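# Stack the black plate onto the white plate

## Task

Set the black plate on top of the white plate so that no part of it sticks out past the white plate's rim; it must stay there by itself after the robot releases it, and the robot must switch off suction and pull away at the end.

## Robot and tools

Robot: one arm with seven joints (waist, shoulder, upper arm roll, elbow, forearm roll, wrist pitch, wrist roll) ending in a suction cup. The controlled point is the cup point, the middle of the cup's rim when nothing touches it. The cup points along the cup point's own +z axis. About 7 cm back from the rim, the tool body and wrist camera stick out up to roughly 8 cm sideways, so leave room around it.

Frames: results report end_effector_position (metres) and end_effector_quat_wxyz in the scene frame. Its origin is on the table top below the arm base, +z is up, and +y is to the left when facing along +x. The base may sit slightly tilted, and the printed position gets less accurate at long reach. Motion commands, however, are offsets in the cup point's own axes, not in the scene frame.

execute_actions(actions): actions is a list of actions. Each action is a table of 1 to 15 rows, one row per control step of 1/30 s; if fewer than 15 rows are given, the final row repeats for the remaining steps. Each row is 7 numbers in [-1, 1]: dx, dy, dz, rx, ry, rz, suction. The first six are an offset from the cup point's measured pose at the start of that action (for the first action in a call, the pose in the latest result), expressed in the cup point's axes. Every row is relative to that same start pose, not to the row before. Scale: 1.0 equals 0.6 m for dx, dy, dz and 180 degrees for rotation; rx, ry, rz form a single rotation vector. Suction: 1 asks for full vacuum (about 55 kPa under ambient), fractions ask for partial vacuum, and 0.05 or less turns it off; the last setting persists. An empty list just returns state and images.

Per step the commanded pose is clamped to at most 70 mm and 16 degrees from the measured one, and after an action the arm drifts on no further than that clamped pose, so long moves need further commands. Position takes priority over orientation when both cannot be met. The "Hand target" line shows what the controller currently drives toward.

move(target, speed, blocking): target is one 7-number row as above, an offset from the pose in the latest result that reports one, in cup-point axes; the suction value is applied at the start. The cup point follows a straight path lasting 0.5 to 10 s (cut off at 10 s). speed is in m/s, 0.002 to 0.5, default 0.25; rotation is capped at twice that in rad/s. The path ignores obstacles; faster contact and aiming deeper past a surface both press harder. The arm can lag, drift off the path and overshoot the speed, especially near full reach. The result adds a "move:" line: done (at rest near target), off_target, moving, held or fault, plus which limits acted (paced = pose clipped; held = a check blocked steps, after which the arm may jump quickly) and the remaining distance. blocking=false returns after 0.5 s while the arm keeps going; until a result shows the move ended, new moves and execute_actions are refused, so use wait or stop.

wait(seconds): 0 to 10 s, the arm keeps its last command; returns early if a running move finishes. stop(): brakes a running move, needing some distance; suction is unaffected.

zoom_image(camera, region): camera is cam_high (672x504), cam_low (672x504) or cam_wrist (616x616, fisheye); region is [x0, y0, x1, y1] pixels from the top-left, at most 504 by 504. Images arrive in the order cam_high, cam_low, cam_wrist; calibration is given per camera and may be off by a few degrees and millimetres.

finished_scene(scene): ends the current scene by its number, irreversibly, and reports success; the plate must already rest correctly.

Gripping: turn suction on and press the 29 mm rim flat onto a smooth area of the black plate, fully inside its edges. suction_measured shows achieved vacuum (near 0 means no seal; sealed, it settles up to 0.15 under the request and may dip 0.04 while the pump cycles). part_present turns 1 at 0.50 and back to 0 below 0.45. Under vacuum the cup shortens, so the held plate sits up to about 10 mm nearer the tool. To release, set the plate down on the white plate first, then switch suction off, and lift more than 15 mm before assuming contact is gone. If the cup seals to the table, switch suction off to free it.

Cautions: a "pose unreachable" line means the clearance check (which includes the base mount) altered or blocked the command. Joint contact torque reaching its load limit (46.9 N m for the first four joints, 29.5 N m for the last three) freezes the arm for 10 s and drops the rest of the call. Holding loads heats motors: MOTOR HOT appears from 60 °C, and at 75 °C an OVER-TEMPERATURE FAULT lets the arm sag. Avoid dropping, slamming, or shoving objects, and never push anything off the table. Loose objects may occasionally get nudged by outside disturbances, so check the final placement.

Each tool is called after "Request:" by a JSON object that holds its "api" and its "payload".

## Session

Request:
{"api": "execute_actions", "payload": {"actions": []}}

Scene clock: 0.00 s.
end_effector_position=(+0.4518, -0.0063, +0.2200) suction_measured=0.01 part_present=0 end_effector_quat_wxyz=(-0.003, +0.002, +1.000, +0.007)
Joint positions: [-0.056  0.432  0.001  1.655  0.     1.055  3.089]
Joint velocities: [-0.    -0.001 -0.    -0.    -0.    -0.001  0.   ]
Motor temperatures (°C, as the motors report them): [30 28 28 28 39 42 37]
Hand target: +0.452, -0.006, +0.220; -0.003, +0.002, +1.000, +0.007

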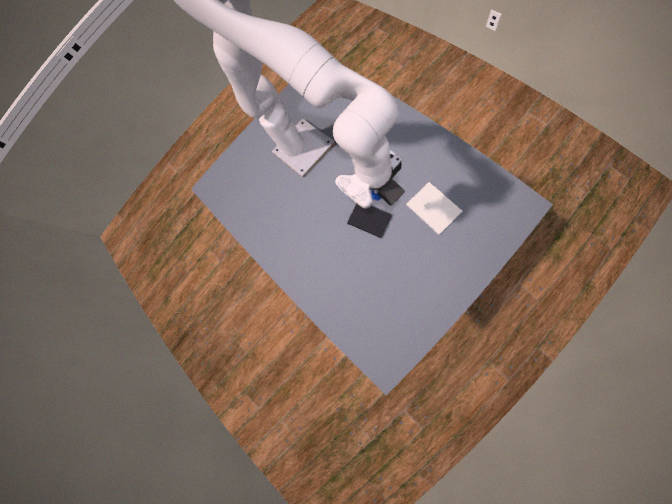

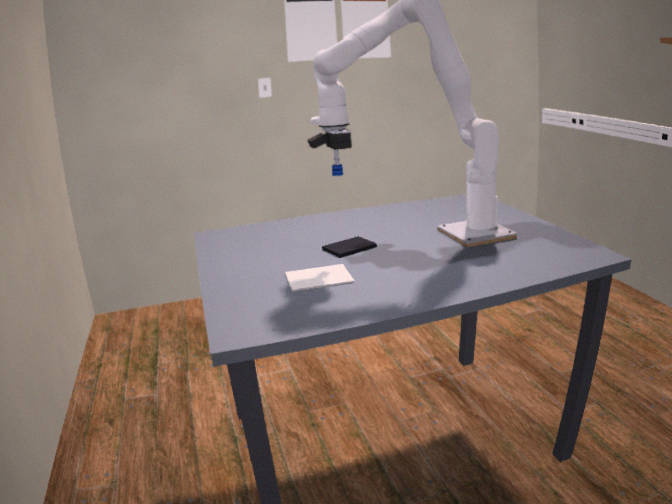

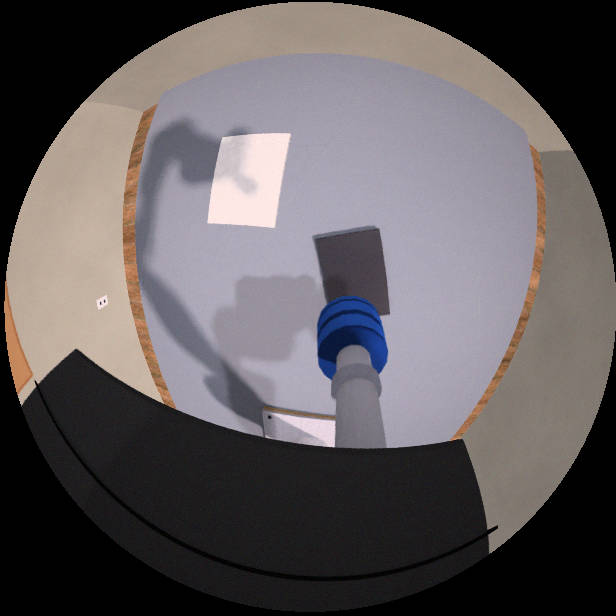

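Request:
{"api": "zoom_image", "payload": {"camera": "cam_high", "region": [330, 160, 480, 260]}}

Request:
{"api": "zoom_image", "payload": {"camera": "cam_low", "region": [270, 220, 390, 300]}}

Region (330, 160, 480, 260) of cam_high's 672x504 image, scaled by 3.360, with more detail than that image has.

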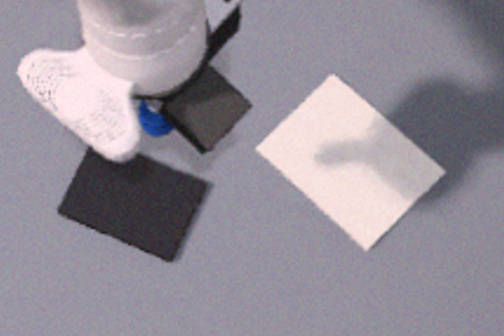

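Region (270, 220, 390, 300) of cam_low's 672x504 image, scaled by 4.200, with more detail than that image has.

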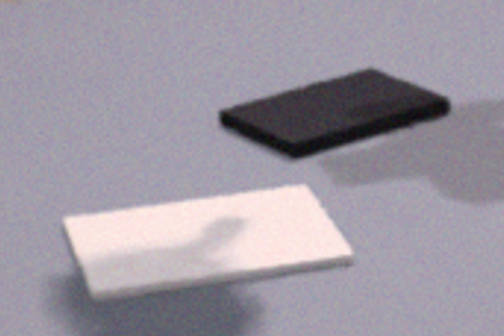

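Request:
{"api": "move", "payload": {"target": [0.029,-0.033,0.29,0,0,0,1], "speed": 0.3}}

Scene clock: 17.87 s.
end_effector_position=(+0.4335, -0.0234, +0.0458) suction_measured=0.01 part_present=0 end_effector_quat_wxyz=(-0.003, +0.002, +1.000, +0.007)
Joint positions: [-0.01   0.698 -0.003  1.9    0.005  0.542  3.128]
Joint velocities: [ 0.001  0.005 -0.     0.     0.    -0.002  0.   ]
Motor temperatures (°C, as the motors report them): [30 28 28 28 39 42 37]
Hand target: +0.433, -0.023, +0.046; -0.003, +0.002, +1.000, +0.007
Off the commanded pose: 0.000 m, 0 deg.
move: done
camera_calibration (this result's frames):
cam_wrist: T_world_to_cam=[[0.0812269, -0.988153, -0.130215, -0.0364248], [-0.921807, -0.124165, 0.367226, 0.393713], [-0.379044, 0.0902045, -0.920972, 0.309189], [0, 0, 0, 1]] pos_world=[0.483082, -0.0149983, 0.135429]

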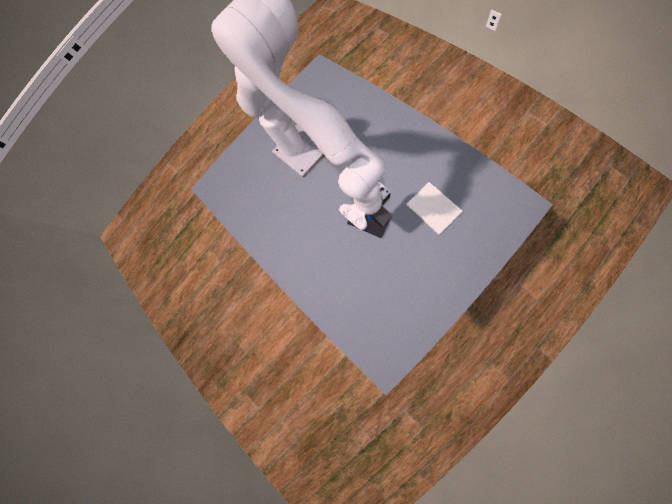

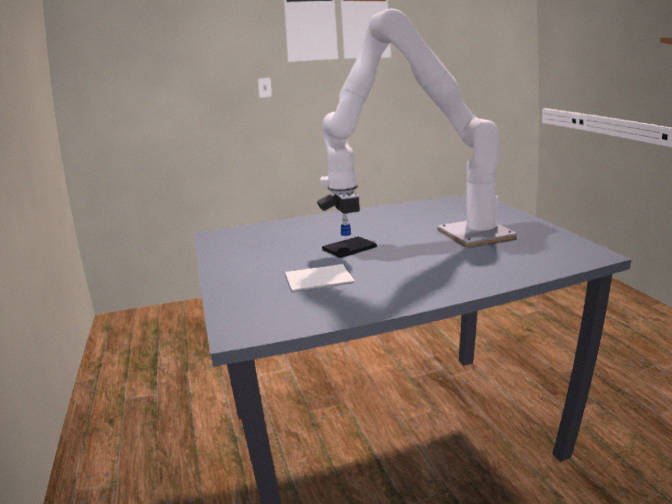

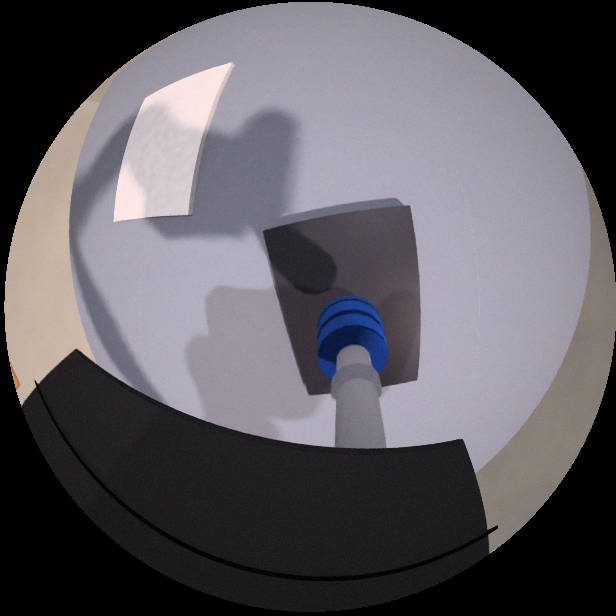

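Request:
{"api": "move", "payload": {"target": [0,-0.004,0.062,0,0,0,1], "speed": 0.05}}

Scene clock: 20.07 s.
end_effector_position=(+0.4331, -0.0253, +0.0085) suction_measured=0.38 part_present=0 end_effector_quat_wxyz=(-0.003, +0.002, +1.000, +0.007)
Joint positions: [-0.004  0.781 -0.004  1.91   0.008  0.45   3.131]
Joint velocities: [ 0.001  0.006  0.     0.     0.001 -0.003 -0.   ]
Motor temperatures (°C, as the motors report them): [30 28 28 28 39 42 37]
Hand target: +0.433, -0.025, +0.009; -0.003, +0.002, +1.000, +0.007
Off the commanded pose: 0.000 m, 0 deg.
move: done
camera_calibration (this result's frames):
cam_wrist: T_world_to_cam=[[0.0812479, -0.988152, -0.130213, -0.0430976], [-0.921685, -0.124212, 0.367517, 0.406794], [-0.379336, 0.0901552, -0.920856, 0.274985], [0, 0, 0, 1]] pos_world=[0.482749, -0.0168496, 0.0981067]

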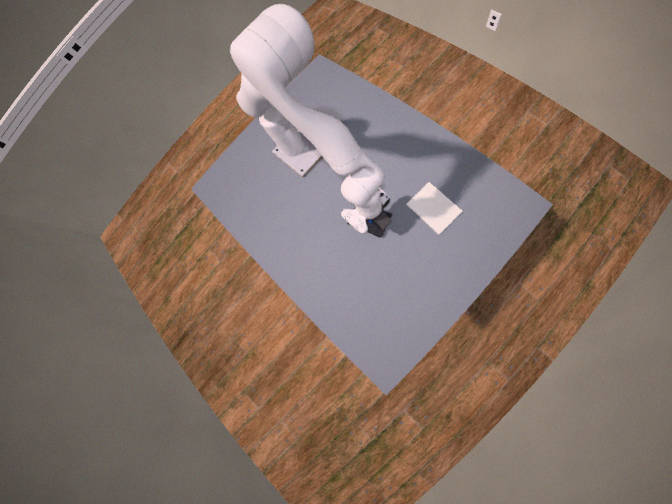

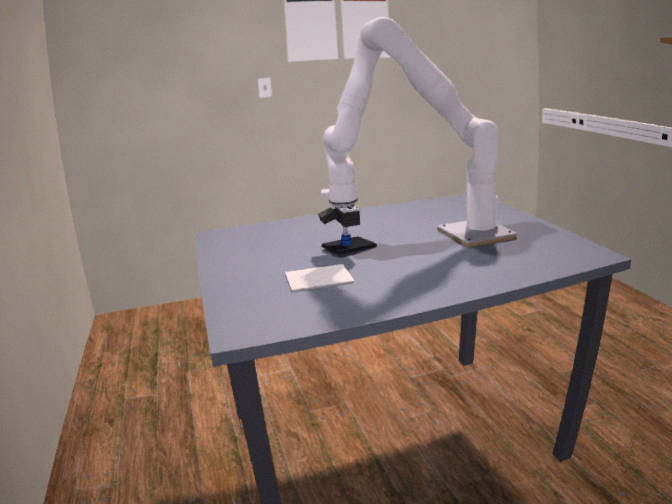

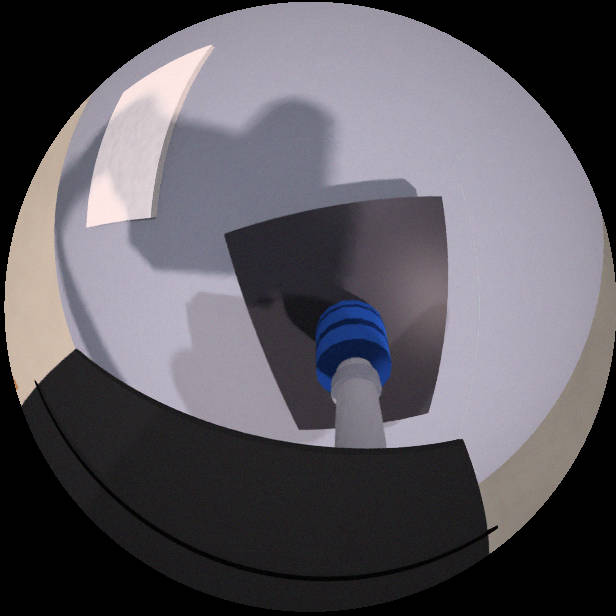

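Request:
{"api": "move", "payload": {"target": [0,0,-0.06,0,0,0,1], "speed": 0.1}}

Request:
{"api": "move", "payload": {"target": [-0.226,0.286,0,0,0,0.108,1]}}

Scene clock: 22.63 s.
end_effector_position=(+0.4332, -0.0258, +0.0444) suction_measured=0.99 part_present=1 end_effector_quat_wxyz=(-0.003, +0.002, +1.000, +0.007)
Joint positions: [-0.004  0.702 -0.004  1.901  0.006  0.539  3.132]
Joint velocities: [ 0.    -0.002  0.    -0.001  0.001  0.003  0.   ]
Motor temperatures (°C, as the motors report them): [30 28 28 28 39 42 37]
Hand target: +0.433, -0.026, +0.045; -0.003, +0.002, +1.000, +0.007
Off the commanded pose: 0.000 m, 0 deg.
move: done
camera_calibration (this result's frames):
cam_wrist: T_world_to_cam=[[0.0811593, -0.988152, -0.130262, -0.0389139], [-0.921556, -0.124181, 0.367849, 0.393592], [-0.379667, 0.0901894, -0.920716, 0.30821], [0, 0, 0, 1]] pos_world=[0.482893, -0.0173736, 0.133923]

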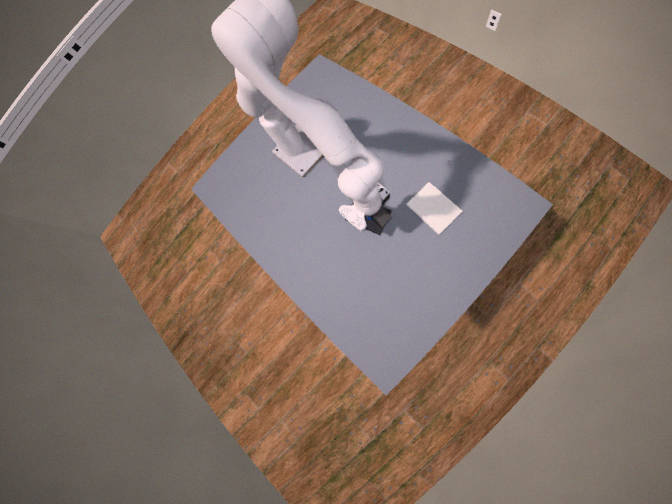

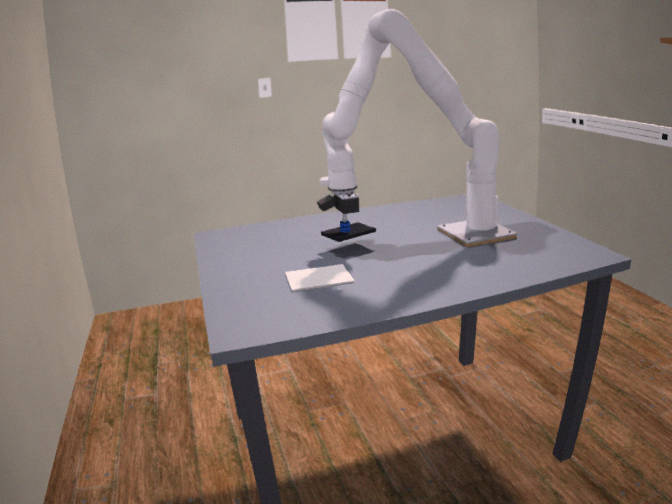

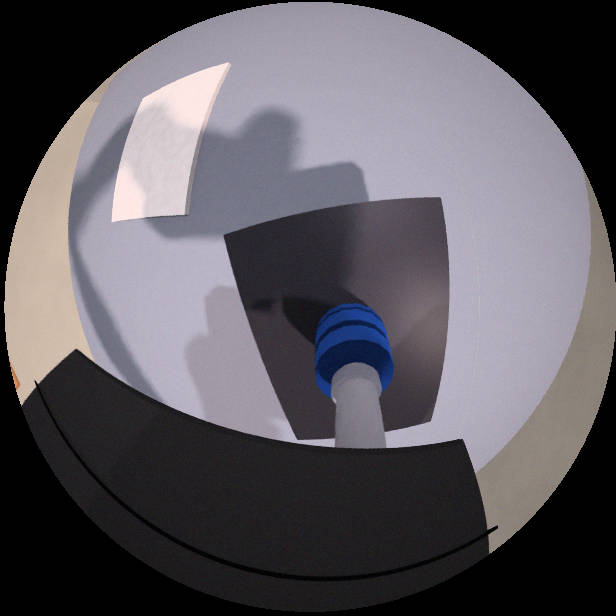

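Scene clock: 24.07 s.
end_effector_position=(+0.5700, +0.1449, +0.0467) suction_measured=0.99 part_present=1 end_effector_quat_wxyz=(-0.004, +0.171, +0.985, +0.007)
Joint positions: [-0.355  0.946  0.106  1.3   -0.109  0.901  2.581]
Joint velocities: [-0.004  0.013 -0.    -0.01   0.002  0.008 -0.002]
Motor temperatures (°C, as the motors report them): [30 28 28 28 39 42 37]
Hand target: +0.570, +0.145, +0.046; -0.004, +0.171, +0.985, +0.006
Off the commanded pose: 0.001 m, 0 deg.
move: done
camera_calibration (this result's frames):
cam_wrist: T_world_to_cam=[[-0.252922, -0.958909, -0.128549, 0.305086], [-0.908898, 0.189964, 0.371238, 0.487096], [-0.331564, 0.210732, -0.919596, 0.301966], [0, 0, 0, 1]] pos_world=[0.620005, 0.136385, 0.136076]

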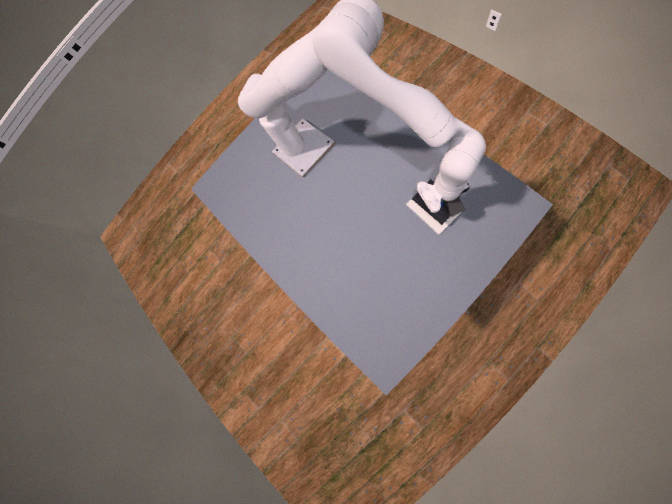

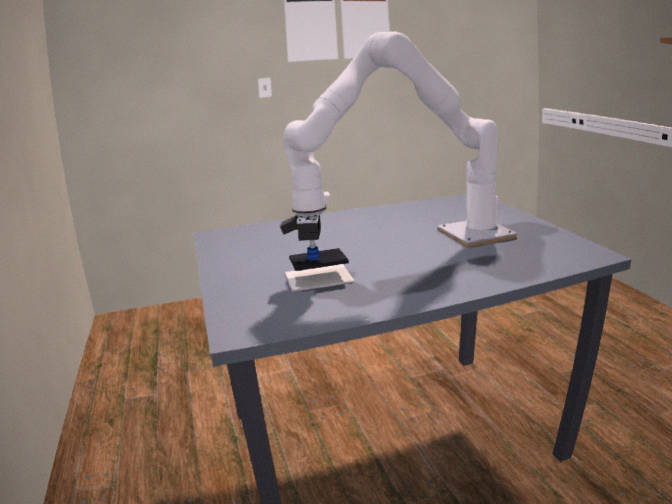

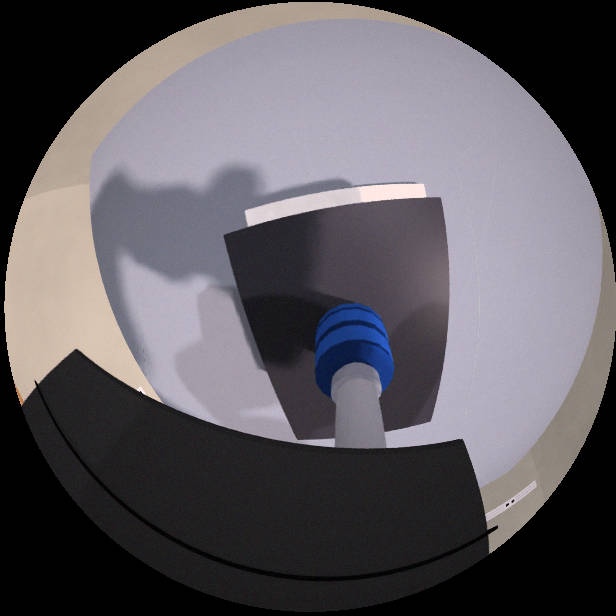

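Request:
{"api": "move", "payload": {"target": [0,0,0.055,0,0,0,1], "speed": 0.04}}

Request:
{"api": "zoom_image", "payload": {"camera": "cam_low", "region": [260, 220, 380, 300]}}

Scene clock: 26.87 s.
end_effector_position=(+0.5699, +0.1454, +0.0139) suction_measured=0.99 part_present=1 end_effector_quat_wxyz=(-0.004, +0.171, +0.985, +0.007)
Joint positions: [-0.352  0.998  0.1    1.308 -0.113  0.839  2.584]
Joint velocities: [ 0.     0.003 -0.     0.    -0.    -0.001  0.   ]
Motor temperatures (°C, as the motors report them): [30 28 28 28 39 42 37]
Hand target: +0.570, +0.145, +0.014; -0.004, +0.171, +0.985, +0.007
Off the commanded pose: 0.000 m, 0 deg.
move: done
camera_calibration (this result's frames):
cam_wrist: T_world_to_cam=[[-0.252846, -0.958913, -0.128662, 0.301307], [-0.908975, 0.189888, 0.37109, 0.499139], [-0.331412, 0.210779, -0.91964, 0.271525], [0, 0, 0, 1]] pos_world=[0.619876, 0.136915, 0.103247]

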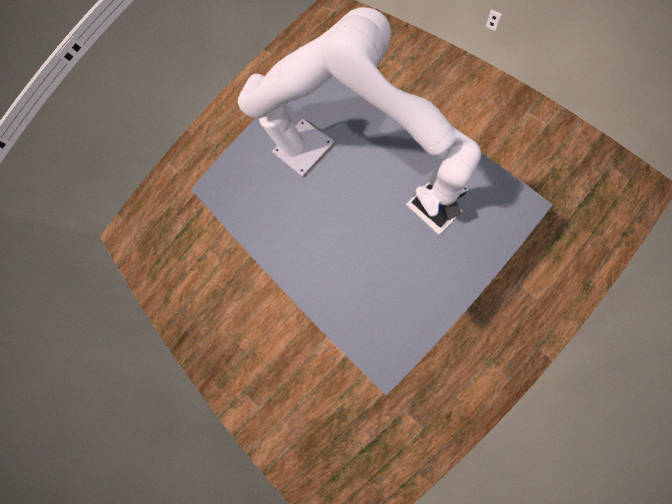

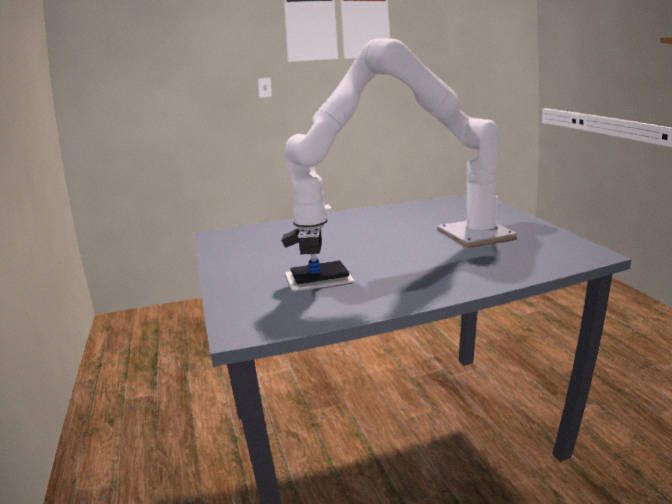

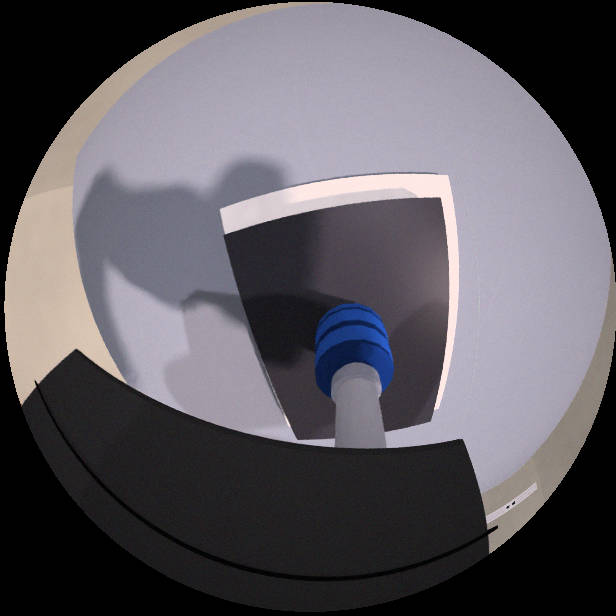

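Region (260, 220, 380, 300) of cam_low's 672x504 image, scaled by 4.200, with more detail than that image has.

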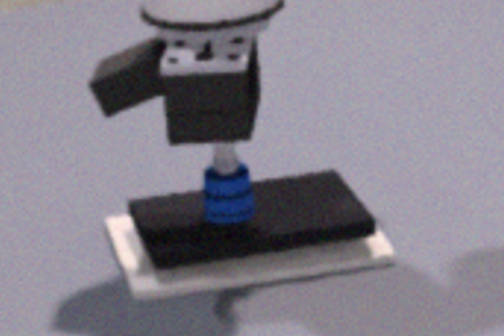

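Request:
{"api": "move", "payload": {"target": [-0.005,-0.0035,0.011,0,0,0,1], "speed": 0.02}}

Request:
{"api": "zoom_image", "payload": {"camera": "cam_low", "region": [260, 220, 380, 300]}}

Scene clock: 30.37 s.
end_effector_position=(+0.5720, +0.1426, +0.0074) suction_measured=0.99 part_present=1 end_effector_quat_wxyz=(-0.004, +0.171, +0.985, +0.007)
Joint positions: [-0.345  1.011  0.099  1.303 -0.113  0.831  2.59 ]
Joint velocities: [ 0.001  0.003 -0.001 -0.002 -0.001 -0.003  0.001]
Motor temperatures (°C, as the motors report them): [30 28 28 28 39 42 37]
Hand target: +0.572, +0.143, +0.007; -0.004, +0.171, +0.985, +0.007
Off the commanded pose: 0.000 m, 0 deg.
move: done
camera_calibration (this result's frames):
cam_wrist: T_world_to_cam=[[-0.252723, -0.958927, -0.1288, 0.298267], [-0.909091, 0.189775, 0.370863, 0.504077], [-0.331188, 0.210816, -0.919712, 0.266765], [0, 0, 0, 1]] pos_world=[0.62198, 0.134116, 0.0968205]

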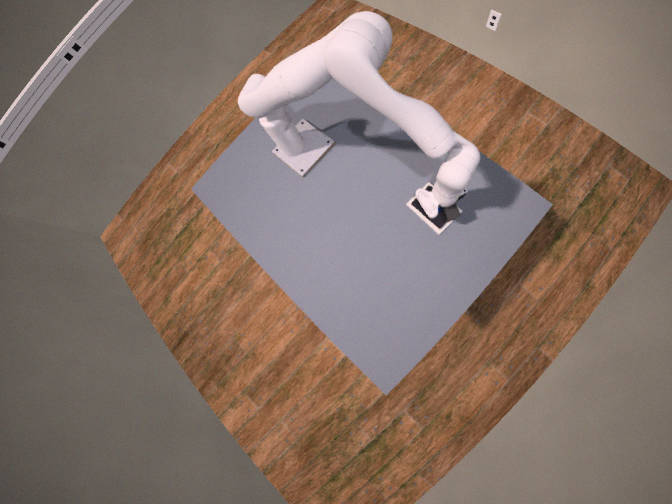

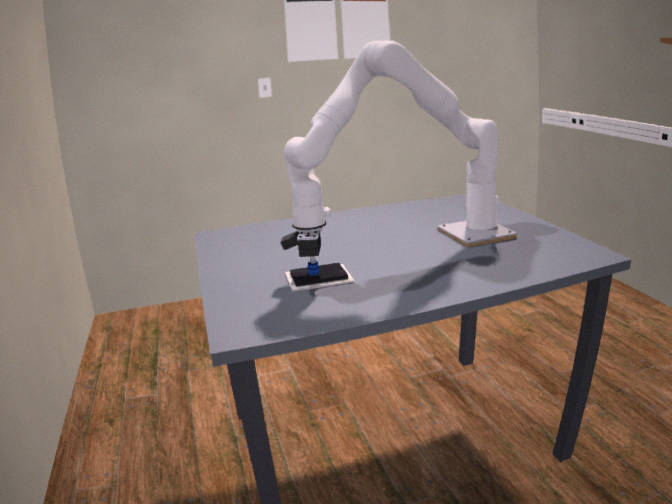

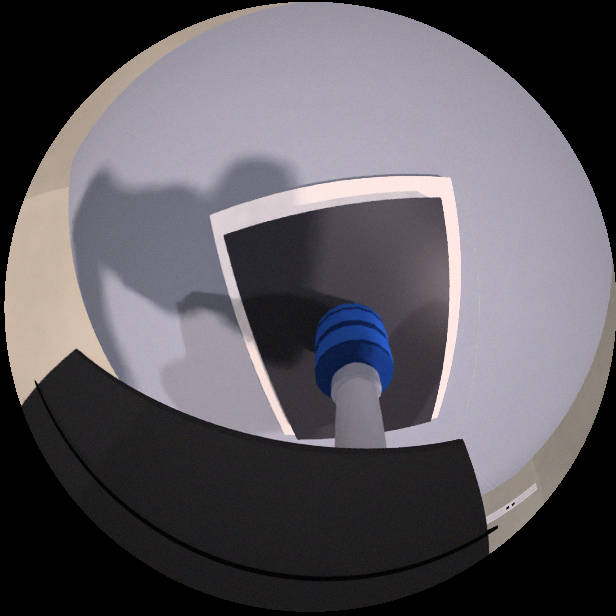

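Region (260, 220, 380, 300) of cam_low's 672x504 image, scaled by 4.200, with more detail than that image has.

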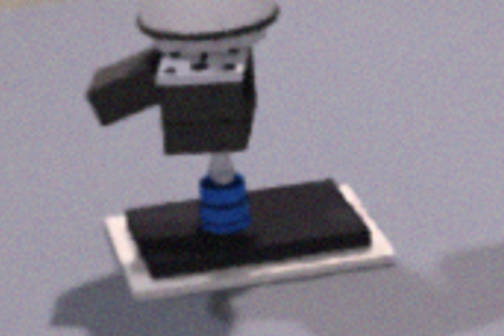

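Request:
{"api": "execute_actions", "payload": {"actions": [[[0,0,0.003,0,0,0,1],[0,0,0.003,0,0,0,1],[0,0,0.003,0,0,0,1],[0,0,0.003,0,0,0,1],[0,0,0.003,0,0,0,1],[0,0,0.003,0,0,0,1],[0,0,0.003,0,0,0,0]],[[0,0,0,0,0,0,0]]]}}

Request:
{"api": "move", "payload": {"target": [0,0,-0.2,0,0,0,0]}}

Scene clock: 34.60 s.
end_effector_position=(+0.5749, +0.1434, +0.0106) suction_measured=0.01 part_present=0 end_effector_quat_wxyz=(+0.000, +0.171, +0.985, +0.009)
Joint positions: [-0.345  1.006  0.099  1.301 -0.113  0.829  2.59 ]
Joint velocities: [-0.    -0.002 -0.     0.     0.001 -0.     0.   ]
Motor temperatures (°C, as the motors report them): [30 28 28 28 39 42 37]
Hand target: +0.574, +0.143, +0.008; -0.001, +0.171, +0.985, +0.008
Off the commanded pose: 0.003 m, 0 deg.
camera_calibration (this result's frames):
cam_wrist: T_world_to_cam=[[-0.251749, -0.958563, -0.133343, 0.299586], [-0.912123, 0.188949, 0.363771, 0.507323], [-0.323503, 0.213204, -0.921895, 0.265772], [0, 0, 0, 1]] pos_world=[0.624139, 0.134651, 0.100412]

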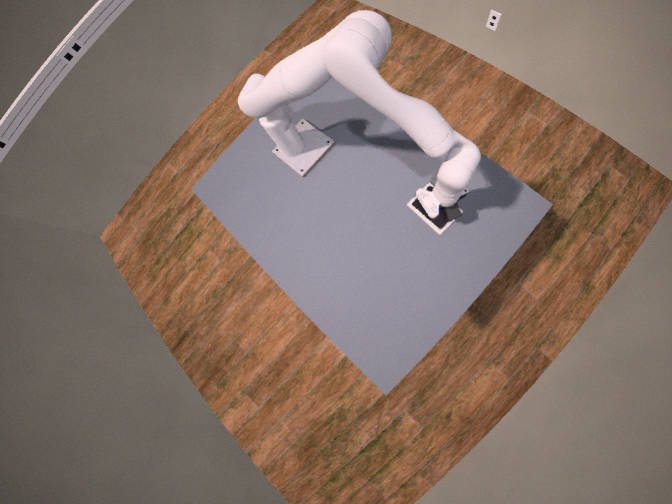

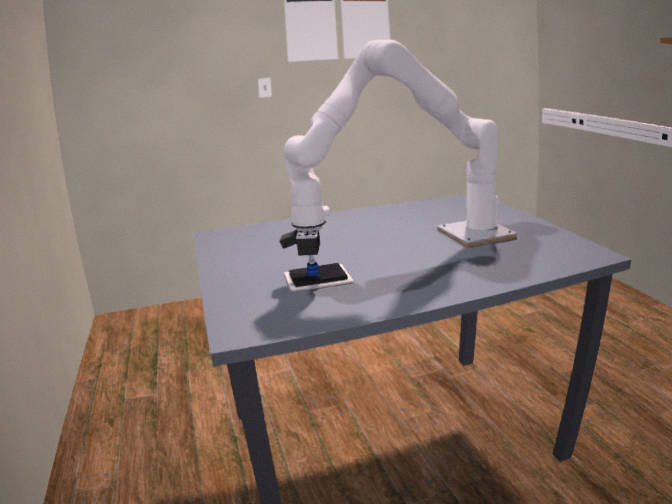

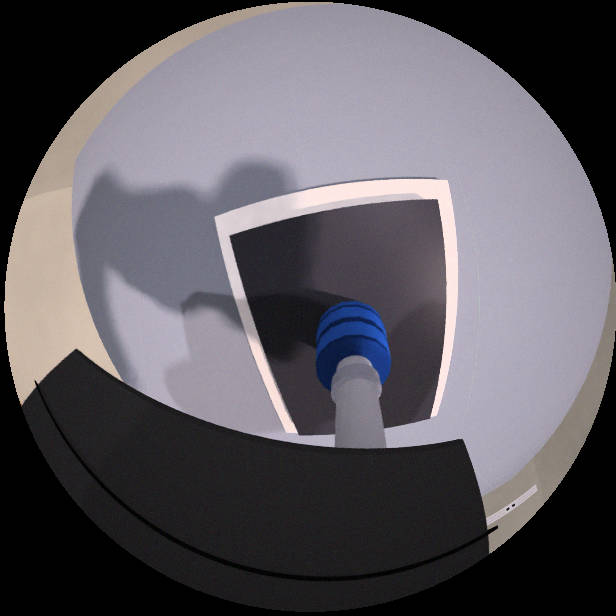

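Scene clock: 35.60 s.
end_effector_position=(+0.5744, +0.1412, +0.1305) suction_measured=0.01 part_present=0 end_effector_quat_wxyz=(+0.000, +0.171, +0.985, +0.009)
Joint positions: [-0.354  0.832  0.118  1.235 -0.099  1.07   2.579]
Joint velocities: [-0.    -0.004 -0.    -0.001 -0.     0.002 -0.   ]
Motor temperatures (°C, as the motors report them): [30 29 28 28 39 42 37]
Hand target: +0.574, +0.141, +0.131; +0.000, +0.171, +0.985, +0.009
Off the commanded pose: 0.000 m, 0 deg.
move: done
camera_calibration (this result's frames):
cam_wrist: T_world_to_cam=[[-0.251916, -0.958539, -0.133199, 0.313414], [-0.912026, 0.18912, 0.363926, 0.463541], [-0.323647, 0.21316, -0.921854, 0.376683], [0, 0, 0, 1]] pos_world=[0.623628, 0.132461, 0.220299]

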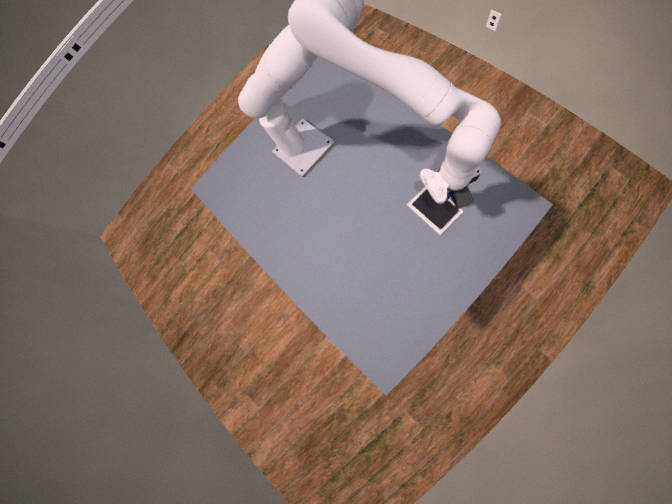

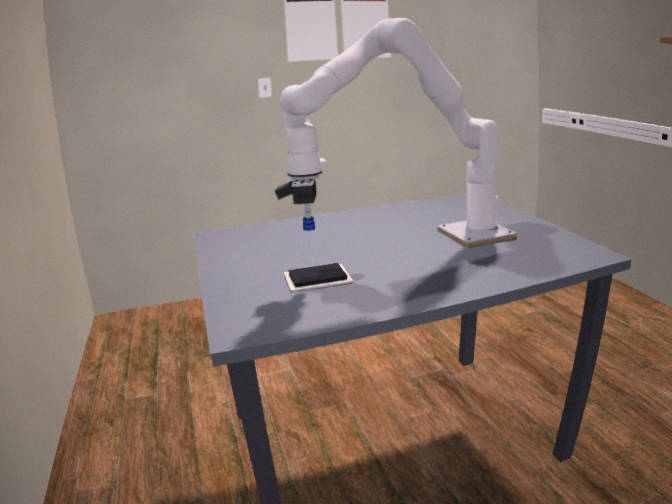

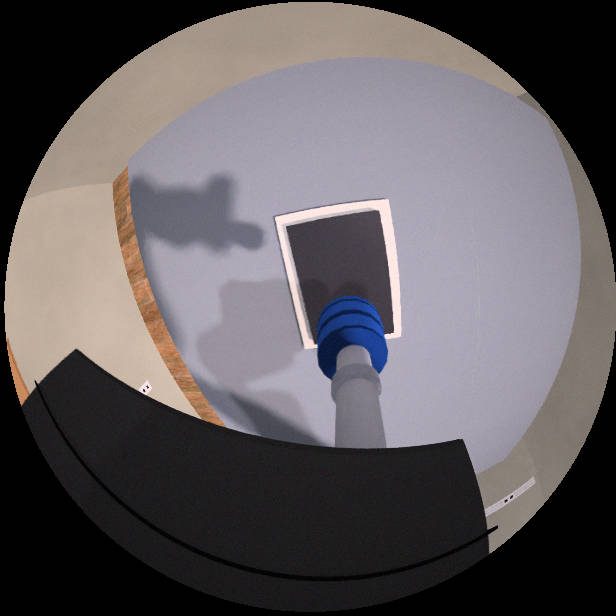

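Request:
{"api": "finished_scene", "payload": {"scene": 1}}

The scene is finished: the task was done.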